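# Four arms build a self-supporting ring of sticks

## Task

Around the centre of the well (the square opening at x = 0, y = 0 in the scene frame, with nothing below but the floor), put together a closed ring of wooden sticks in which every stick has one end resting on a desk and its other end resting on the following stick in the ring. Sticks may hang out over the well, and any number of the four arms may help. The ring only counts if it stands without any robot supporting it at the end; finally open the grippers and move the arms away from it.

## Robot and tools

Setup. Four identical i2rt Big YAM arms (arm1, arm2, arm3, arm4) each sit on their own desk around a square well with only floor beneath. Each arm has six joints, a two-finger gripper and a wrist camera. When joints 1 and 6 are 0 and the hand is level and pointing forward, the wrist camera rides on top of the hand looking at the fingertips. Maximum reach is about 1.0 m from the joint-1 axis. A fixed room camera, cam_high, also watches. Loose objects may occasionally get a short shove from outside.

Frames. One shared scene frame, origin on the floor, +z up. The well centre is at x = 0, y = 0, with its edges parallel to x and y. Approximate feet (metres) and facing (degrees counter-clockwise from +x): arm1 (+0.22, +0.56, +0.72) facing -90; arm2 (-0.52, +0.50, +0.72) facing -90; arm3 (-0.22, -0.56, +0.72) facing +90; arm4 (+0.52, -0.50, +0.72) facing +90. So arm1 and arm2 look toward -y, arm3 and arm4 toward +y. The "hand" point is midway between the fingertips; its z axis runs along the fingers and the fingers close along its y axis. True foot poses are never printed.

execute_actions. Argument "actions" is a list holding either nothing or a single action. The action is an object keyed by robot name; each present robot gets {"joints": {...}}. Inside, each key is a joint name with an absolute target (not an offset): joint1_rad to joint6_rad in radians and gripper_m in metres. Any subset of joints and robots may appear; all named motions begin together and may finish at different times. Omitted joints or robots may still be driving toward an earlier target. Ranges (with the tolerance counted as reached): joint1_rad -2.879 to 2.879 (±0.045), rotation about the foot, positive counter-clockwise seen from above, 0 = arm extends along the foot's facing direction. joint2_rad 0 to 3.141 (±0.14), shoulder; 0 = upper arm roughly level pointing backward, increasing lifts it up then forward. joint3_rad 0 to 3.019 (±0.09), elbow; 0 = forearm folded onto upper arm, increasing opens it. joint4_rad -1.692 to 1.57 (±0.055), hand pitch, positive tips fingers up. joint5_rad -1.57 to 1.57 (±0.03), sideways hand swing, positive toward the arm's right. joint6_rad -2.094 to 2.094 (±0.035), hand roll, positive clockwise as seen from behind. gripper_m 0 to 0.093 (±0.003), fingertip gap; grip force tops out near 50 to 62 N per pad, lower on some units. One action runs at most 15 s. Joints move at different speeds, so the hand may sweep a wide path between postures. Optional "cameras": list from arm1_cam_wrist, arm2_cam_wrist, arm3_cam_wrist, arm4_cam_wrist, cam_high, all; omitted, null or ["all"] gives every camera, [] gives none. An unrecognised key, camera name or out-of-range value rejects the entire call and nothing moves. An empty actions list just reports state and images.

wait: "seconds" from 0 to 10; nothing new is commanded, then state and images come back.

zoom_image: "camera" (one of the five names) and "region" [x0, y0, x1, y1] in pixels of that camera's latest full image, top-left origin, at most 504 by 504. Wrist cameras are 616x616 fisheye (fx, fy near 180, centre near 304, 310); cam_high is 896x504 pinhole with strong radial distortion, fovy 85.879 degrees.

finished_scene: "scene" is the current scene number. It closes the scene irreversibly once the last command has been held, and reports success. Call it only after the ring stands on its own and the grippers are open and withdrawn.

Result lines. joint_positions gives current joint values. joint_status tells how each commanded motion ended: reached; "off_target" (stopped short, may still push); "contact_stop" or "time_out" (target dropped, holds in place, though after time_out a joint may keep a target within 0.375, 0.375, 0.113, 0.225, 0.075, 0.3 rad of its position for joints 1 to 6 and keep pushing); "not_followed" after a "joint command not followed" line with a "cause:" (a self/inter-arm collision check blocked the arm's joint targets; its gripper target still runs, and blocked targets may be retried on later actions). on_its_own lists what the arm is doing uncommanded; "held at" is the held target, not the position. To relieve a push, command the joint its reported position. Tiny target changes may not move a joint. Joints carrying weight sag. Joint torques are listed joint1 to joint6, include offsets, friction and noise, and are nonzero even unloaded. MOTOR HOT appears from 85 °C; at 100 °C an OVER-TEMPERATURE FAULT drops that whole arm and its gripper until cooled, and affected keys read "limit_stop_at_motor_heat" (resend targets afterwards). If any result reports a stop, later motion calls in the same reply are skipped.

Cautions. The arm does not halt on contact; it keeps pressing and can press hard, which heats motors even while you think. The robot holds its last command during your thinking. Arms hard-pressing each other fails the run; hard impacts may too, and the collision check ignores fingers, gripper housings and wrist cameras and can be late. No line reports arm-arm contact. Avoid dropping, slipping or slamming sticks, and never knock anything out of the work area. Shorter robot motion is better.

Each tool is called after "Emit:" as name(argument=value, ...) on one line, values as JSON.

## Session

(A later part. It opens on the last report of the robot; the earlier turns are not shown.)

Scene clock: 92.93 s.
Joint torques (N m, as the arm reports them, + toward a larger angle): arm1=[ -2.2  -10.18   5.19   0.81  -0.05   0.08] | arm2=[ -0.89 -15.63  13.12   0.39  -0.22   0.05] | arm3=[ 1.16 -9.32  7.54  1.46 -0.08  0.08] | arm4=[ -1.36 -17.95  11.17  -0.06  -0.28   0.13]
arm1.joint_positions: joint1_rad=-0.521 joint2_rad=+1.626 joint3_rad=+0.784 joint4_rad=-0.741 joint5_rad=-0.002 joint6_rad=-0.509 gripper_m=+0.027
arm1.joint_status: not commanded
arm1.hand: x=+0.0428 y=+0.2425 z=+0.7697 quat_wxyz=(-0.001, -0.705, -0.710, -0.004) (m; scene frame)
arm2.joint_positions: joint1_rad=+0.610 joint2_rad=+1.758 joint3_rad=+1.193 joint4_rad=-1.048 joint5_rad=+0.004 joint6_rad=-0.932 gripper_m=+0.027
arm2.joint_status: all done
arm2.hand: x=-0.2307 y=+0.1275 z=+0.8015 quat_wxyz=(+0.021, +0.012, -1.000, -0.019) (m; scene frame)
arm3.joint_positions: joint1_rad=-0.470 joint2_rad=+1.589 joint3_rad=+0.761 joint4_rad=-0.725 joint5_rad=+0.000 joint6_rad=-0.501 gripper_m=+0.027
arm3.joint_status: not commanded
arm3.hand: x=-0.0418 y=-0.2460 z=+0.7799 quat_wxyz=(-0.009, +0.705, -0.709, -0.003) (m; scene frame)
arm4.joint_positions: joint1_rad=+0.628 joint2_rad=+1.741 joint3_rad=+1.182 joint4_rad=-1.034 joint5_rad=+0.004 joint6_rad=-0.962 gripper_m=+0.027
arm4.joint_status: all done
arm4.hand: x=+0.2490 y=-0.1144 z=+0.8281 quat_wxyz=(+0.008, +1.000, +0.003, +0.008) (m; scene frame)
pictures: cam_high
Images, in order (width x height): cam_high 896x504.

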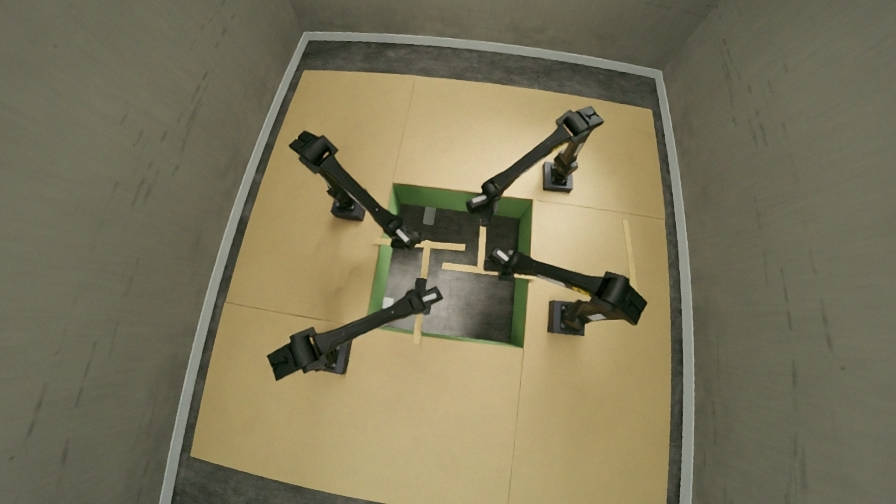

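Emit:
execute_actions(actions=[{"arm2":{"joints":{"joint1_rad":0.58,"joint2_rad":1.82,"joint3_rad":1.29,"joint4_rad":-1.03,"joint6_rad":-0.96}},"arm4":{"joints":{"joint1_rad":0.59,"joint2_rad":1.83,"joint3_rad":1.27,"joint4_rad":-0.99,"joint6_rad":-1.0}},"arm3":{"joints":{"joint2_rad":1.63}}}], cameras=[])

Emit:
execute_actions(actions=[{"arm2":{"joints":{"joint2_rad":1.88,"joint4_rad":-0.93}},"arm4":{"joints":{"joint2_rad":1.895,"joint4_rad":-0.89}}}])

Emit:
zoom_image(camera="cam_high", region=[360,170,550,350])

Scene clock: 105.80 s.
Joint torques (N m, as the arm reports them, + toward a larger angle): arm1=[-2.47 -9.88  5.17  0.92 -0.03  0.07] | arm2=[ -0.79 -15.73  12.39   0.96  -0.19  -0.23] | arm3=[ 1.23 -8.68  7.44  1.41 -0.08  0.08] | arm4=[ -0.96 -18.1   10.74   0.62  -0.28  -0.07]
arm1.joint_positions: joint1_rad=-0.521 joint2_rad=+1.626 joint3_rad=+0.784 joint4_rad=-0.741 joint5_rad=-0.002 joint6_rad=-0.508 gripper_m=+0.027
arm1.joint_status: not commanded
arm1.hand: x=+0.0428 y=+0.2425 z=+0.7697 quat_wxyz=(-0.001, -0.705, -0.710, -0.004) (m; scene frame)
arm2.joint_positions: joint1_rad=+0.583 joint2_rad=+1.809 joint3_rad=+1.250 joint4_rad=-1.038 joint5_rad=+0.004 joint6_rad=-0.948 gripper_m=+0.027
arm2.joint_status: all done
arm2.hand: x=-0.2273 y=+0.1011 z=+0.7953 quat_wxyz=(+0.016, +0.006, -1.000, -0.013) (m; scene frame)
arm3.joint_positions: joint1_rad=-0.470 joint2_rad=+1.605 joint3_rad=+0.761 joint4_rad=-0.725 joint5_rad=+0.000 joint6_rad=-0.501 gripper_m=+0.027
arm3.joint_status: all done
arm3.hand: x=-0.0430 y=-0.2482 z=+0.7746 quat_wxyz=(-0.001, +0.705, -0.709, -0.001) (m; scene frame)
arm4.joint_positions: joint1_rad=+0.589 joint2_rad=+1.809 joint3_rad=+1.232 joint4_rad=-0.997 joint5_rad=+0.003 joint6_rad=-0.987 gripper_m=+0.027
arm4.joint_status: all done
arm4.hand: x=+0.2506 y=-0.0833 z=+0.8123 quat_wxyz=(+0.001, +1.000, -0.004, +0.003) (m; scene frame)
pictures: none
No camera images: the call's "cameras" was empty. Leave "cameras" out to get every camera's image.

Scene clock: 106.67 s.
Joint torques (N m, as the arm reports them, + toward a larger angle): arm1=[ -2.22 -10.05   5.07   0.93  -0.04   0.05] | arm2=[ -1.28 -17.24  12.18   1.35  -0.21  -0.22] | arm3=[ 1.25 -8.58  7.47  1.49 -0.05  0.07] | arm4=[ -0.92 -19.16  10.46   0.81  -0.28  -0.09]
arm1.joint_positions: joint1_rad=-0.521 joint2_rad=+1.626 joint3_rad=+0.784 joint4_rad=-0.741 joint5_rad=-0.002 joint6_rad=-0.508 gripper_m=+0.027
arm1.joint_status: not commanded
arm1.hand: x=+0.0428 y=+0.2425 z=+0.7697 quat_wxyz=(-0.001, -0.705, -0.710, -0.004) (m; scene frame)
arm2.joint_positions: joint1_rad=+0.583 joint2_rad=+1.878 joint3_rad=+1.250 joint4_rad=-0.943 joint5_rad=+0.004 joint6_rad=-0.948 gripper_m=+0.027
arm2.joint_status: all done
arm2.hand: x=-0.2185 y=+0.0888 z=+0.7616 quat_wxyz=(+0.009, +0.006, -1.000, -0.003) (m; scene frame)
arm3.joint_positions: joint1_rad=-0.470 joint2_rad=+1.605 joint3_rad=+0.761 joint4_rad=-0.725 joint5_rad=+0.000 joint6_rad=-0.501 gripper_m=+0.027
arm3.joint_status: not commanded
arm3.hand: x=-0.0430 y=-0.2482 z=+0.7746 quat_wxyz=(-0.001, +0.705, -0.709, -0.001) (m; scene frame)
arm4.joint_positions: joint1_rad=+0.589 joint2_rad=+1.878 joint3_rad=+1.232 joint4_rad=-0.901 joint5_rad=+0.003 joint6_rad=-0.988 gripper_m=+0.027
arm4.joint_status: all done
arm4.hand: x=+0.2422 y=-0.0703 z=+0.7792 quat_wxyz=(-0.010, +1.000, -0.004, -0.005) (m; scene frame)
pictures: arm1_cam_wrist, arm2_cam_wrist, arm3_cam_wrist, arm4_cam_wrist, cam_high
Images, in order (width x height): arm1_cam_wrist 616x616, arm2_cam_wrist 616x616, arm3_cam_wrist 616x616, arm4_cam_wrist 616x616, cam_high 896x504.

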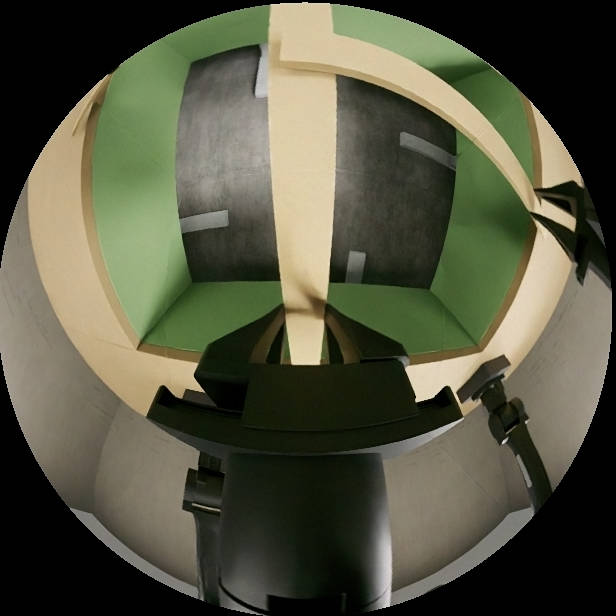

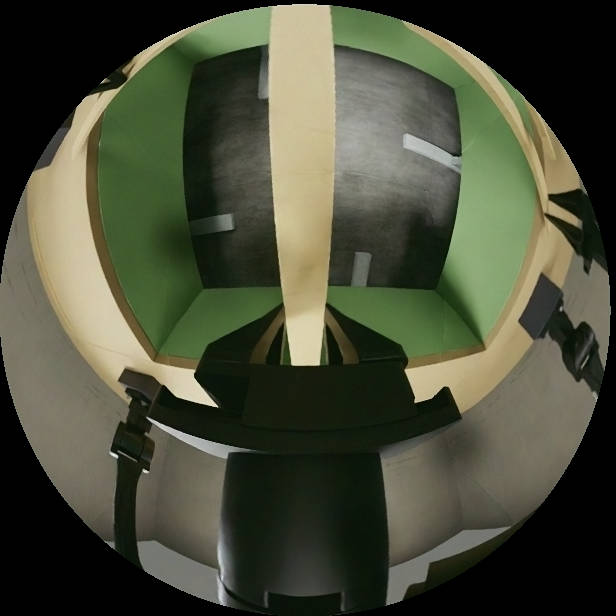

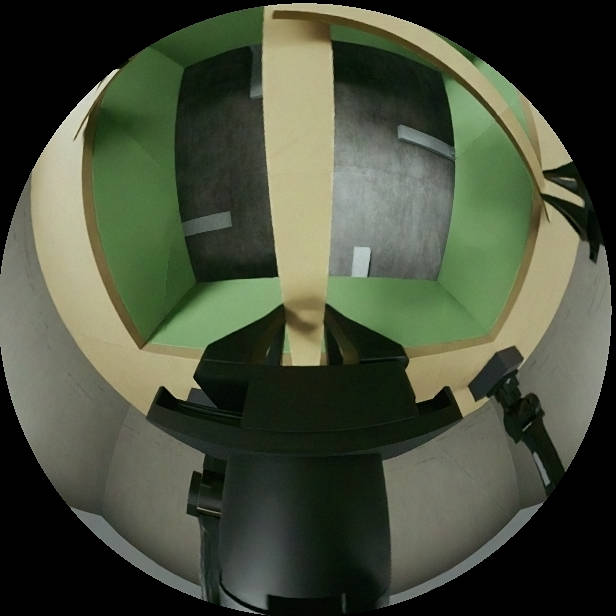

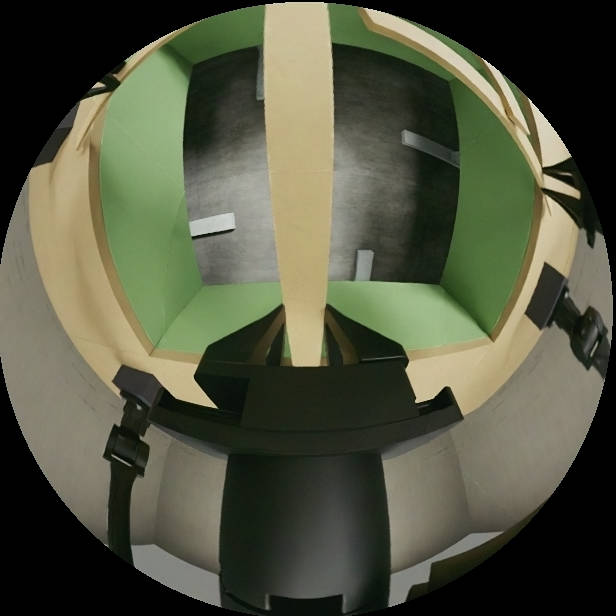

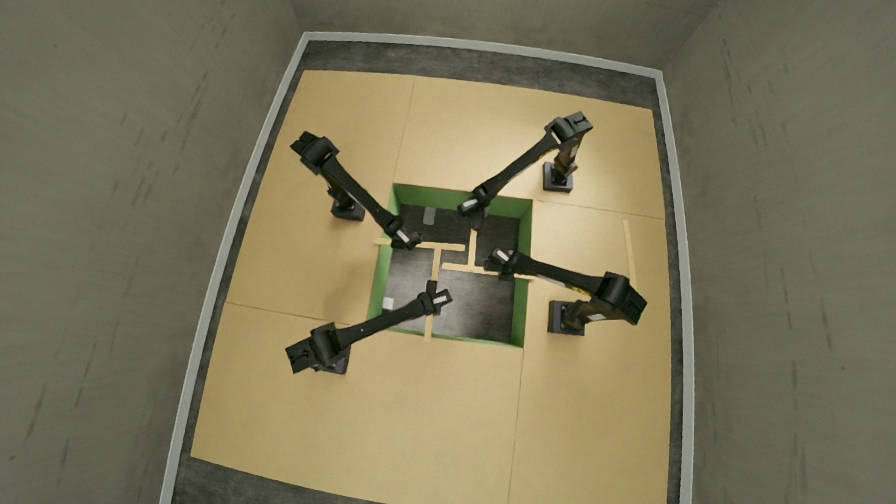

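Region (360, 170, 550, 350) of cam_high's 896x504 image, scaled by 2.653, with more detail than that image has; it fills the top 477 rows of this view, and the rest is white.

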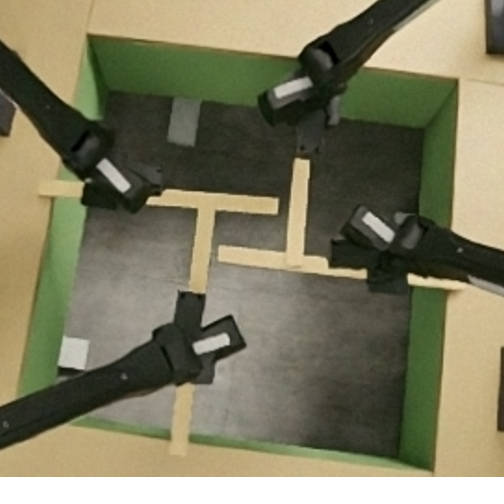

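Emit:
execute_actions(actions=[{"arm2":{"joints":{"joint1_rad":0.53,"joint2_rad":1.945,"joint3_rad":1.40,"joint4_rad":-0.995,"joint6_rad":-1.01}},"arm4":{"joints":{"joint1_rad":0.543,"joint2_rad":1.97,"joint3_rad":1.355,"joint4_rad":-0.93,"joint6_rad":-1.045}}}])

Emit:
zoom_image(camera="cam_high", region=[360,170,550,350])

Scene clock: 118.60 s.
Joint torques (N m, as the arm reports them, + toward a larger angle): arm1=[-2.2  -9.67  5.19  1.   -0.06  0.04] | arm2=[  0.15 -17.48  12.65   0.11  -0.19  -0.24] | arm3=[ 1.22 -8.32  7.44  1.45 -0.05  0.07] | arm4=[ -0.72 -19.11  10.86  -0.09  -0.26  -0.07]
arm1.joint_positions: joint1_rad=-0.521 joint2_rad=+1.626 joint3_rad=+0.784 joint4_rad=-0.741 joint5_rad=-0.002 joint6_rad=-0.508 gripper_m=+0.027
arm1.joint_status: not commanded
arm1.hand: x=+0.0428 y=+0.2425 z=+0.7697 quat_wxyz=(+0.000, -0.705, -0.710, -0.004) (m; scene frame)
arm2.joint_positions: joint1_rad=+0.526 joint2_rad=+1.935 joint3_rad=+1.356 joint4_rad=-0.984 joint5_rad=+0.003 joint6_rad=-0.998 gripper_m=+0.027
arm2.joint_status: all done
arm2.hand: x=-0.2245 y=+0.0456 z=+0.7663 quat_wxyz=(+0.006, +0.003, -1.000, +0.001) (m; scene frame)
arm3.joint_positions: joint1_rad=-0.470 joint2_rad=+1.605 joint3_rad=+0.761 joint4_rad=-0.725 joint5_rad=+0.000 joint6_rad=-0.501 gripper_m=+0.027
arm3.joint_status: not commanded
arm3.hand: x=-0.0430 y=-0.2482 z=+0.7746 quat_wxyz=(-0.001, +0.705, -0.710, -0.001) (m; scene frame)
arm4.joint_positions: joint1_rad=+0.539 joint2_rad=+1.944 joint3_rad=+1.313 joint4_rad=-0.921 joint5_rad=+0.003 joint6_rad=-1.032 gripper_m=+0.027
arm4.joint_status: all done
arm4.hand: x=+0.2515 y=-0.0361 z=+0.7712 quat_wxyz=(-0.008, +1.000, -0.006, -0.003) (m; scene frame)
pictures: arm1_cam_wrist, arm2_cam_wrist, arm3_cam_wrist, arm4_cam_wrist, cam_high
Images, in order (width x height): arm1_cam_wrist 616x616, arm2_cam_wrist 616x616, arm3_cam_wrist 616x616, arm4_cam_wrist 616x616, cam_high 896x504.

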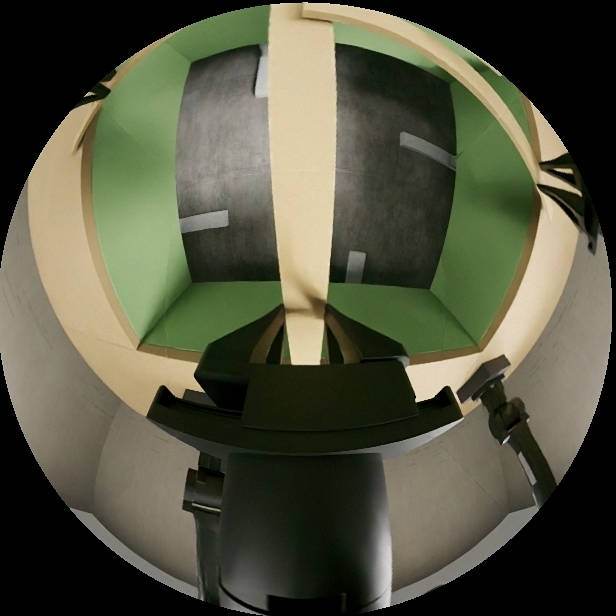

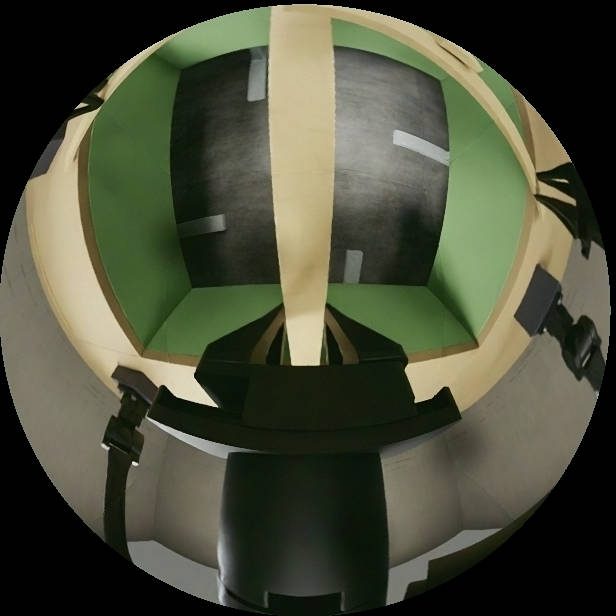

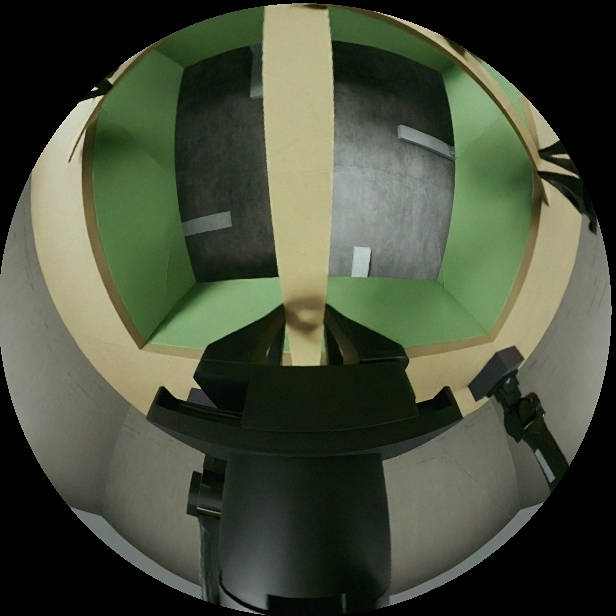

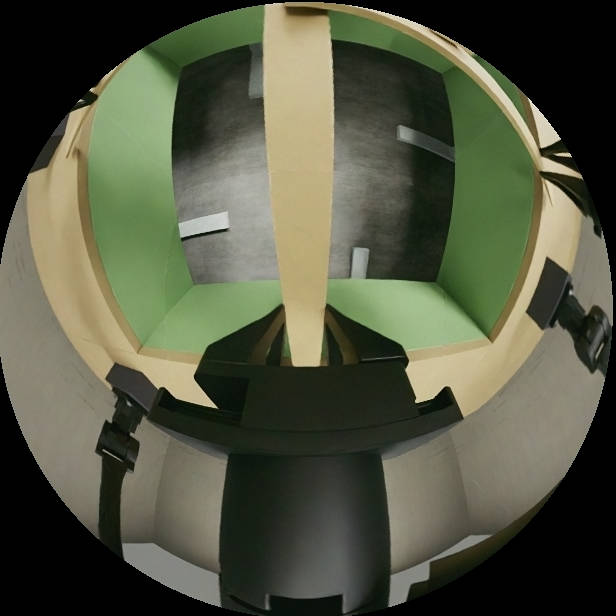

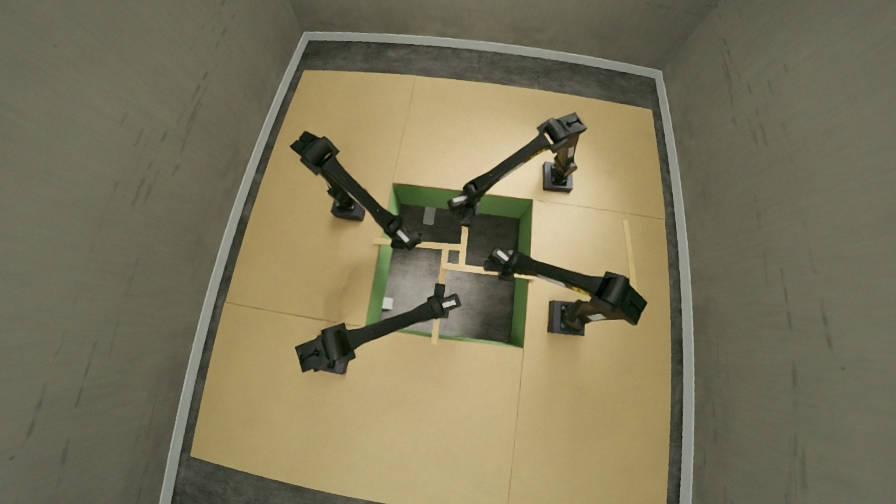

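Region (360, 170, 550, 350) of cam_high's 896x504 image, scaled by 2.653, with more detail than that image has; it fills the top 477 rows of this view, and the rest is white.

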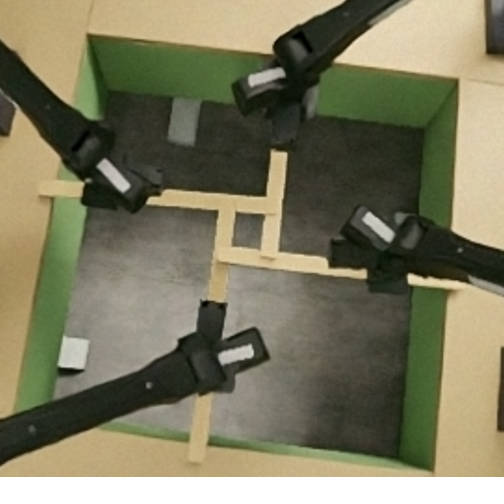

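Emit:
execute_actions(actions=[{"arm2":{"joints":{"joint2_rad":1.975,"joint3_rad":1.44,"joint4_rad":-1.01}},"arm4":{"joints":{"joint2_rad":2.0,"joint3_rad":1.40,"joint4_rad":-0.95}},"arm1":{"joints":{"joint1_rad":-0.54}}}], cameras=["cam_high"])

Emit:
zoom_image(camera="cam_high", region=[360,170,550,350])

Scene clock: 127.77 s.
Joint torques (N m, as the arm reports them, + toward a larger angle): arm1=[-2.58 -9.22  5.16  0.86 -0.04  0.05] | arm2=[ -0.6  -17.59  13.03   0.12  -0.18  -0.2 ] | arm3=[ 1.36 -8.4   7.36  1.34 -0.06  0.09] | arm4=[ -0.82 -19.33  11.27  -0.16  -0.25  -0.05]
arm1.joint_positions: joint1_rad=-0.534 joint2_rad=+1.626 joint3_rad=+0.784 joint4_rad=-0.741 joint5_rad=-0.002 joint6_rad=-0.508 gripper_m=+0.027
arm1.joint_status: all done
arm1.hand: x=+0.0386 y=+0.2448 z=+0.7697 quat_wxyz=(+0.000, -0.709, -0.705, -0.004) (m; scene frame)
arm2.joint_positions: joint1_rad=+0.526 joint2_rad=+1.959 joint3_rad=+1.392 joint4_rad=-1.000 joint5_rad=+0.003 joint6_rad=-0.999 gripper_m=+0.027
arm2.joint_status: all done
arm2.hand: x=-0.2194 y=+0.0377 z=+0.7655 quat_wxyz=(+0.007, +0.003, -1.000, -0.001) (m; scene frame)
arm3.joint_positions: joint1_rad=-0.470 joint2_rad=+1.605 joint3_rad=+0.761 joint4_rad=-0.725 joint5_rad=+0.000 joint6_rad=-0.501 gripper_m=+0.027
arm3.joint_status: not commanded
arm3.hand: x=-0.0430 y=-0.2482 z=+0.7746 quat_wxyz=(-0.001, +0.705, -0.710, -0.001) (m; scene frame)
arm4.joint_positions: joint1_rad=+0.539 joint2_rad=+1.969 joint3_rad=+1.352 joint4_rad=-0.940 joint5_rad=+0.003 joint6_rad=-1.036 gripper_m=+0.027
arm4.joint_status: all done
arm4.hand: x=+0.2463 y=-0.0272 z=+0.7707 quat_wxyz=(-0.007, +1.000, -0.004, -0.002) (m; scene frame)
pictures: cam_high
Images, in order (width x height): cam_high 896x504.

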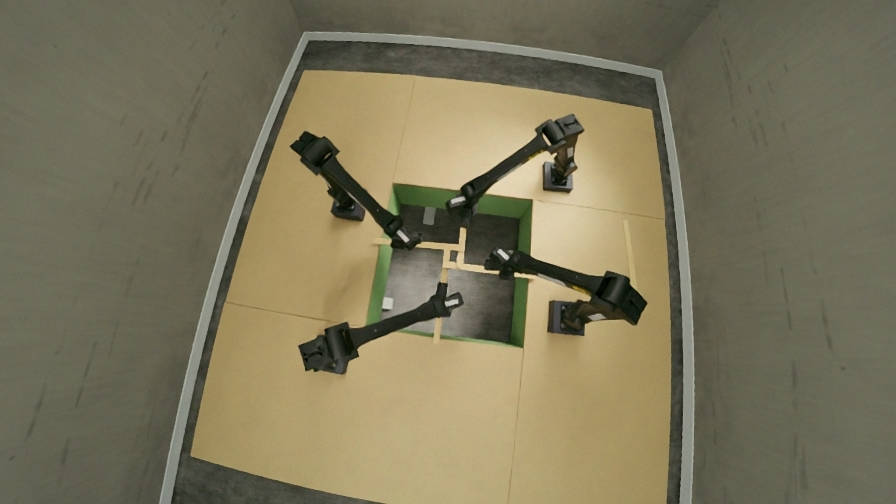

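Region (360, 170, 550, 350) of cam_high's 896x504 image, scaled by 2.653, with more detail than that image has; it fills the top 477 rows of this view, and the rest is white.

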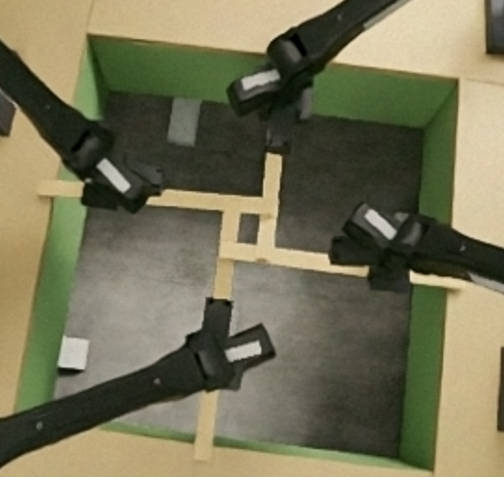

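Emit:
execute_actions(actions=[{"arm1":{"joints":{"gripper_m":0.045}},"arm3":{"joints":{"gripper_m":0.045}}}], cameras=["cam_high"])

Emit:
zoom_image(camera="cam_high", region=[360,170,550,350])

Scene clock: 132.30 s.
Joint torques (N m, as the arm reports them, + toward a larger angle): arm1=[ -2.23 -10.28   5.13   0.89  -0.05   0.05] | arm2=[ -0.23 -18.52  13.21   0.15  -0.17  -0.22] | arm3=[ 0.98 -8.53  7.46  1.34 -0.06  0.06] | arm4=[ -0.59 -19.52  11.32  -0.11  -0.27  -0.05]
arm1.joint_positions: joint1_rad=-0.534 joint2_rad=+1.626 joint3_rad=+0.784 joint4_rad=-0.741 joint5_rad=-0.002 joint6_rad=-0.508 gripper_m=+0.045
arm1.joint_status: all done
arm1.hand: x=+0.0386 y=+0.2448 z=+0.7697 quat_wxyz=(+0.000, -0.709, -0.705, -0.004) (m; scene frame)
arm2.joint_positions: joint1_rad=+0.526 joint2_rad=+1.960 joint3_rad=+1.392 joint4_rad=-1.000 joint5_rad=+0.003 joint6_rad=-0.999 gripper_m=+0.027
arm2.joint_status: not commanded
arm2.hand: x=-0.2195 y=+0.0380 z=+0.7647 quat_wxyz=(+0.007, +0.004, -1.000, -0.002) (m; scene frame)
arm3.joint_positions: joint1_rad=-0.470 joint2_rad=+1.605 joint3_rad=+0.761 joint4_rad=-0.724 joint5_rad=+0.000 joint6_rad=-0.501 gripper_m=+0.045
arm3.joint_status: all done
arm3.hand: x=-0.0429 y=-0.2479 z=+0.7746 quat_wxyz=(-0.002, +0.705, -0.710, -0.001) (m; scene frame)
arm4.joint_positions: joint1_rad=+0.539 joint2_rad=+1.971 joint3_rad=+1.352 joint4_rad=-0.942 joint5_rad=+0.003 joint6_rad=-1.036 gripper_m=+0.027
arm4.joint_status: not commanded
arm4.hand: x=+0.2466 y=-0.0277 z=+0.7699 quat_wxyz=(-0.005, +1.000, -0.004, -0.001) (m; scene frame)
pictures: cam_high
Images, in order (width x height): cam_high 896x504.

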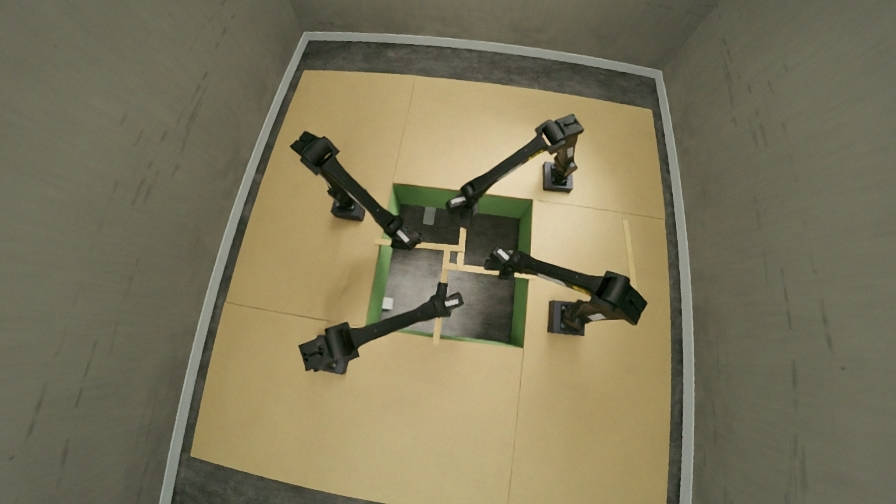

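Region (360, 170, 550, 350) of cam_high's 896x504 image, scaled by 2.653, with more detail than that image has; it fills the top 477 rows of this view, and the rest is white.

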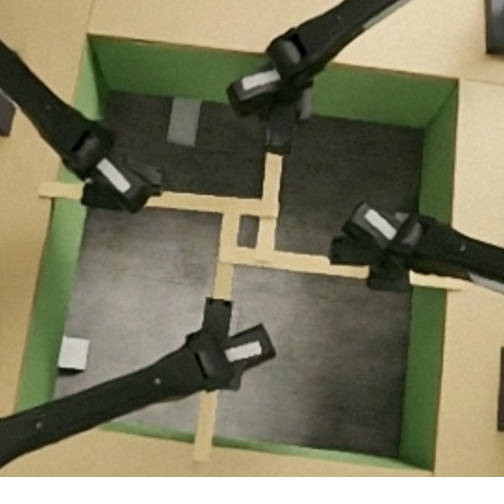

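Emit:
execute_actions(actions=[{"arm2":{"joints":{"gripper_m":0.045}},"arm4":{"joints":{"gripper_m":0.045}}}], cameras=[])

Emit:
execute_actions(actions=[{"arm2":{"joints":{"joint2_rad":1.1,"joint4_rad":-1.65,"gripper_m":0.07}},"arm4":{"joints":{"joint2_rad":1.1,"joint4_rad":-1.65,"gripper_m":0.07}},"arm1":{"joints":{"joint2_rad":0.9,"joint4_rad":-1.4,"gripper_m":0.07}},"arm3":{"joints":{"joint2_rad":0.9,"joint4_rad":-1.4,"gripper_m":0.07}}}], cameras=["cam_high"])

Emit:
zoom_image(camera="cam_high", region=[360,170,550,350])

Scene clock: 140.20 s.
Joint torques (N m, as the arm reports them, + toward a larger angle): arm1=[-1.97 -9.67  5.04  0.88 -0.05  0.03] | arm2=[ -0.75 -17.86  13.13   0.19  -0.17  -0.2 ] | arm3=[ 1.2  -8.34  7.35  1.35 -0.07  0.06] | arm4=[ -0.8  -19.5   11.23  -0.08  -0.26  -0.05]
arm1.joint_positions: joint1_rad=-0.534 joint2_rad=+1.626 joint3_rad=+0.784 joint4_rad=-0.741 joint5_rad=-0.002 joint6_rad=-0.508 gripper_m=+0.045
arm1.joint_status: not commanded
arm1.hand: x=+0.0386 y=+0.2448 z=+0.7697 quat_wxyz=(+0.000, -0.709, -0.705, -0.004) (m; scene frame)
arm2.joint_positions: joint1_rad=+0.526 joint2_rad=+1.960 joint3_rad=+1.392 joint4_rad=-1.000 joint5_rad=+0.003 joint6_rad=-0.999 gripper_m=+0.045
arm2.joint_status: all done
arm2.hand: x=-0.2195 y=+0.0380 z=+0.7647 quat_wxyz=(+0.007, +0.004, -1.000, -0.002) (m; scene frame)
arm3.joint_positions: joint1_rad=-0.470 joint2_rad=+1.605 joint3_rad=+0.761 joint4_rad=-0.724 joint5_rad=+0.000 joint6_rad=-0.501 gripper_m=+0.045
arm3.joint_status: not commanded
arm3.hand: x=-0.0429 y=-0.2479 z=+0.7746 quat_wxyz=(-0.002, +0.705, -0.710, -0.001) (m; scene frame)
arm4.joint_positions: joint1_rad=+0.539 joint2_rad=+1.971 joint3_rad=+1.353 joint4_rad=-0.942 joint5_rad=+0.003 joint6_rad=-1.036 gripper_m=+0.045
arm4.joint_status: all done
arm4.hand: x=+0.2465 y=-0.0274 z=+0.7700 quat_wxyz=(-0.005, +1.000, -0.004, -0.001) (m; scene frame)
pictures: none
No camera images: the call's "cameras" was empty. Leave "cameras" out to get every camera's image.

Scene clock: 141.80 s.
Joint torques (N m, as the arm reports them, + toward a larger angle): arm1=[-2.1  -3.25  8.03 -0.52 -0.06  0.04] | arm2=[-0.5  -6.61 12.05  0.73 -0.19 -0.19] | arm3=[ 1.02 -2.99 10.79  0.39 -0.06  0.05] | arm4=[-0.78 -6.9  10.74  0.36 -0.27 -0.03]
arm1.joint_positions: joint1_rad=-0.534 joint2_rad=+0.899 joint3_rad=+0.784 joint4_rad=-1.382 joint5_rad=-0.002 joint6_rad=-0.508 gripper_m=+0.070
arm1.joint_status: all done
arm1.hand: x=+0.1005 y=+0.3548 z=+0.9752 quat_wxyz=(-0.012, -0.709, -0.704, +0.038) (m; scene frame)
arm2.joint_positions: joint1_rad=+0.526 joint2_rad=+1.092 joint3_rad=+1.421 joint4_rad=-1.641 joint5_rad=+0.003 joint6_rad=-0.999 gripper_m=+0.070
arm2.joint_status: all done
arm2.hand: x=-0.3342 y=+0.2187 z=+1.1472 quat_wxyz=(-0.062, +0.004, -0.993, +0.105) (m; scene frame)
arm3.joint_positions: joint1_rad=-0.470 joint2_rad=+0.902 joint3_rad=+0.761 joint4_rad=-1.387 joint5_rad=+0.000 joint6_rad=-0.500 gripper_m=+0.070
arm3.joint_status: all done
arm3.hand: x=-0.1052 y=-0.3602 z=+0.9699 quat_wxyz=(-0.021, +0.704, -0.710, -0.006) (m; scene frame)
arm4.joint_positions: joint1_rad=+0.539 joint2_rad=+1.084 joint3_rad=+1.381 joint4_rad=-1.642 joint5_rad=+0.003 joint6_rad=-1.036 gripper_m=+0.070
arm4.joint_status: all done
arm4.hand: x=+0.3576 y=-0.2185 z=+1.1538 quat_wxyz=(-0.098, +0.994, -0.004, -0.056) (m; scene frame)
pictures: cam_high
Images, in order (width x height): cam_high 896x504.

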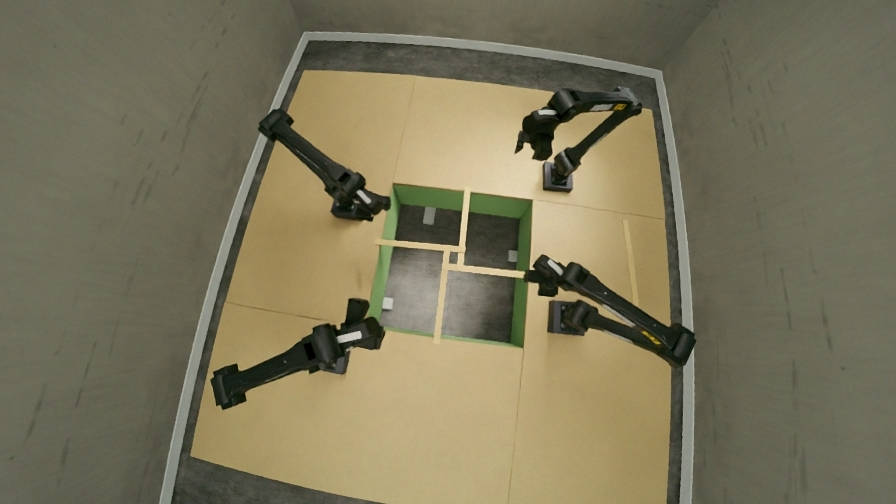

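Region (360, 170, 550, 350) of cam_high's 896x504 image, scaled by 2.653, with more detail than that image has; it fills the top 477 rows of this view, and the rest is white.

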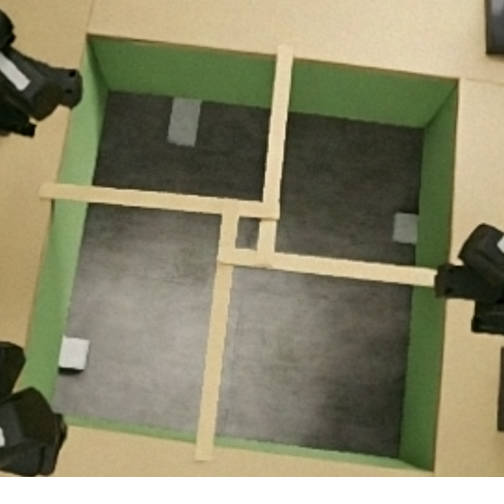

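Emit:
finished_scene(scene=2)

The scene is finished: the task was done.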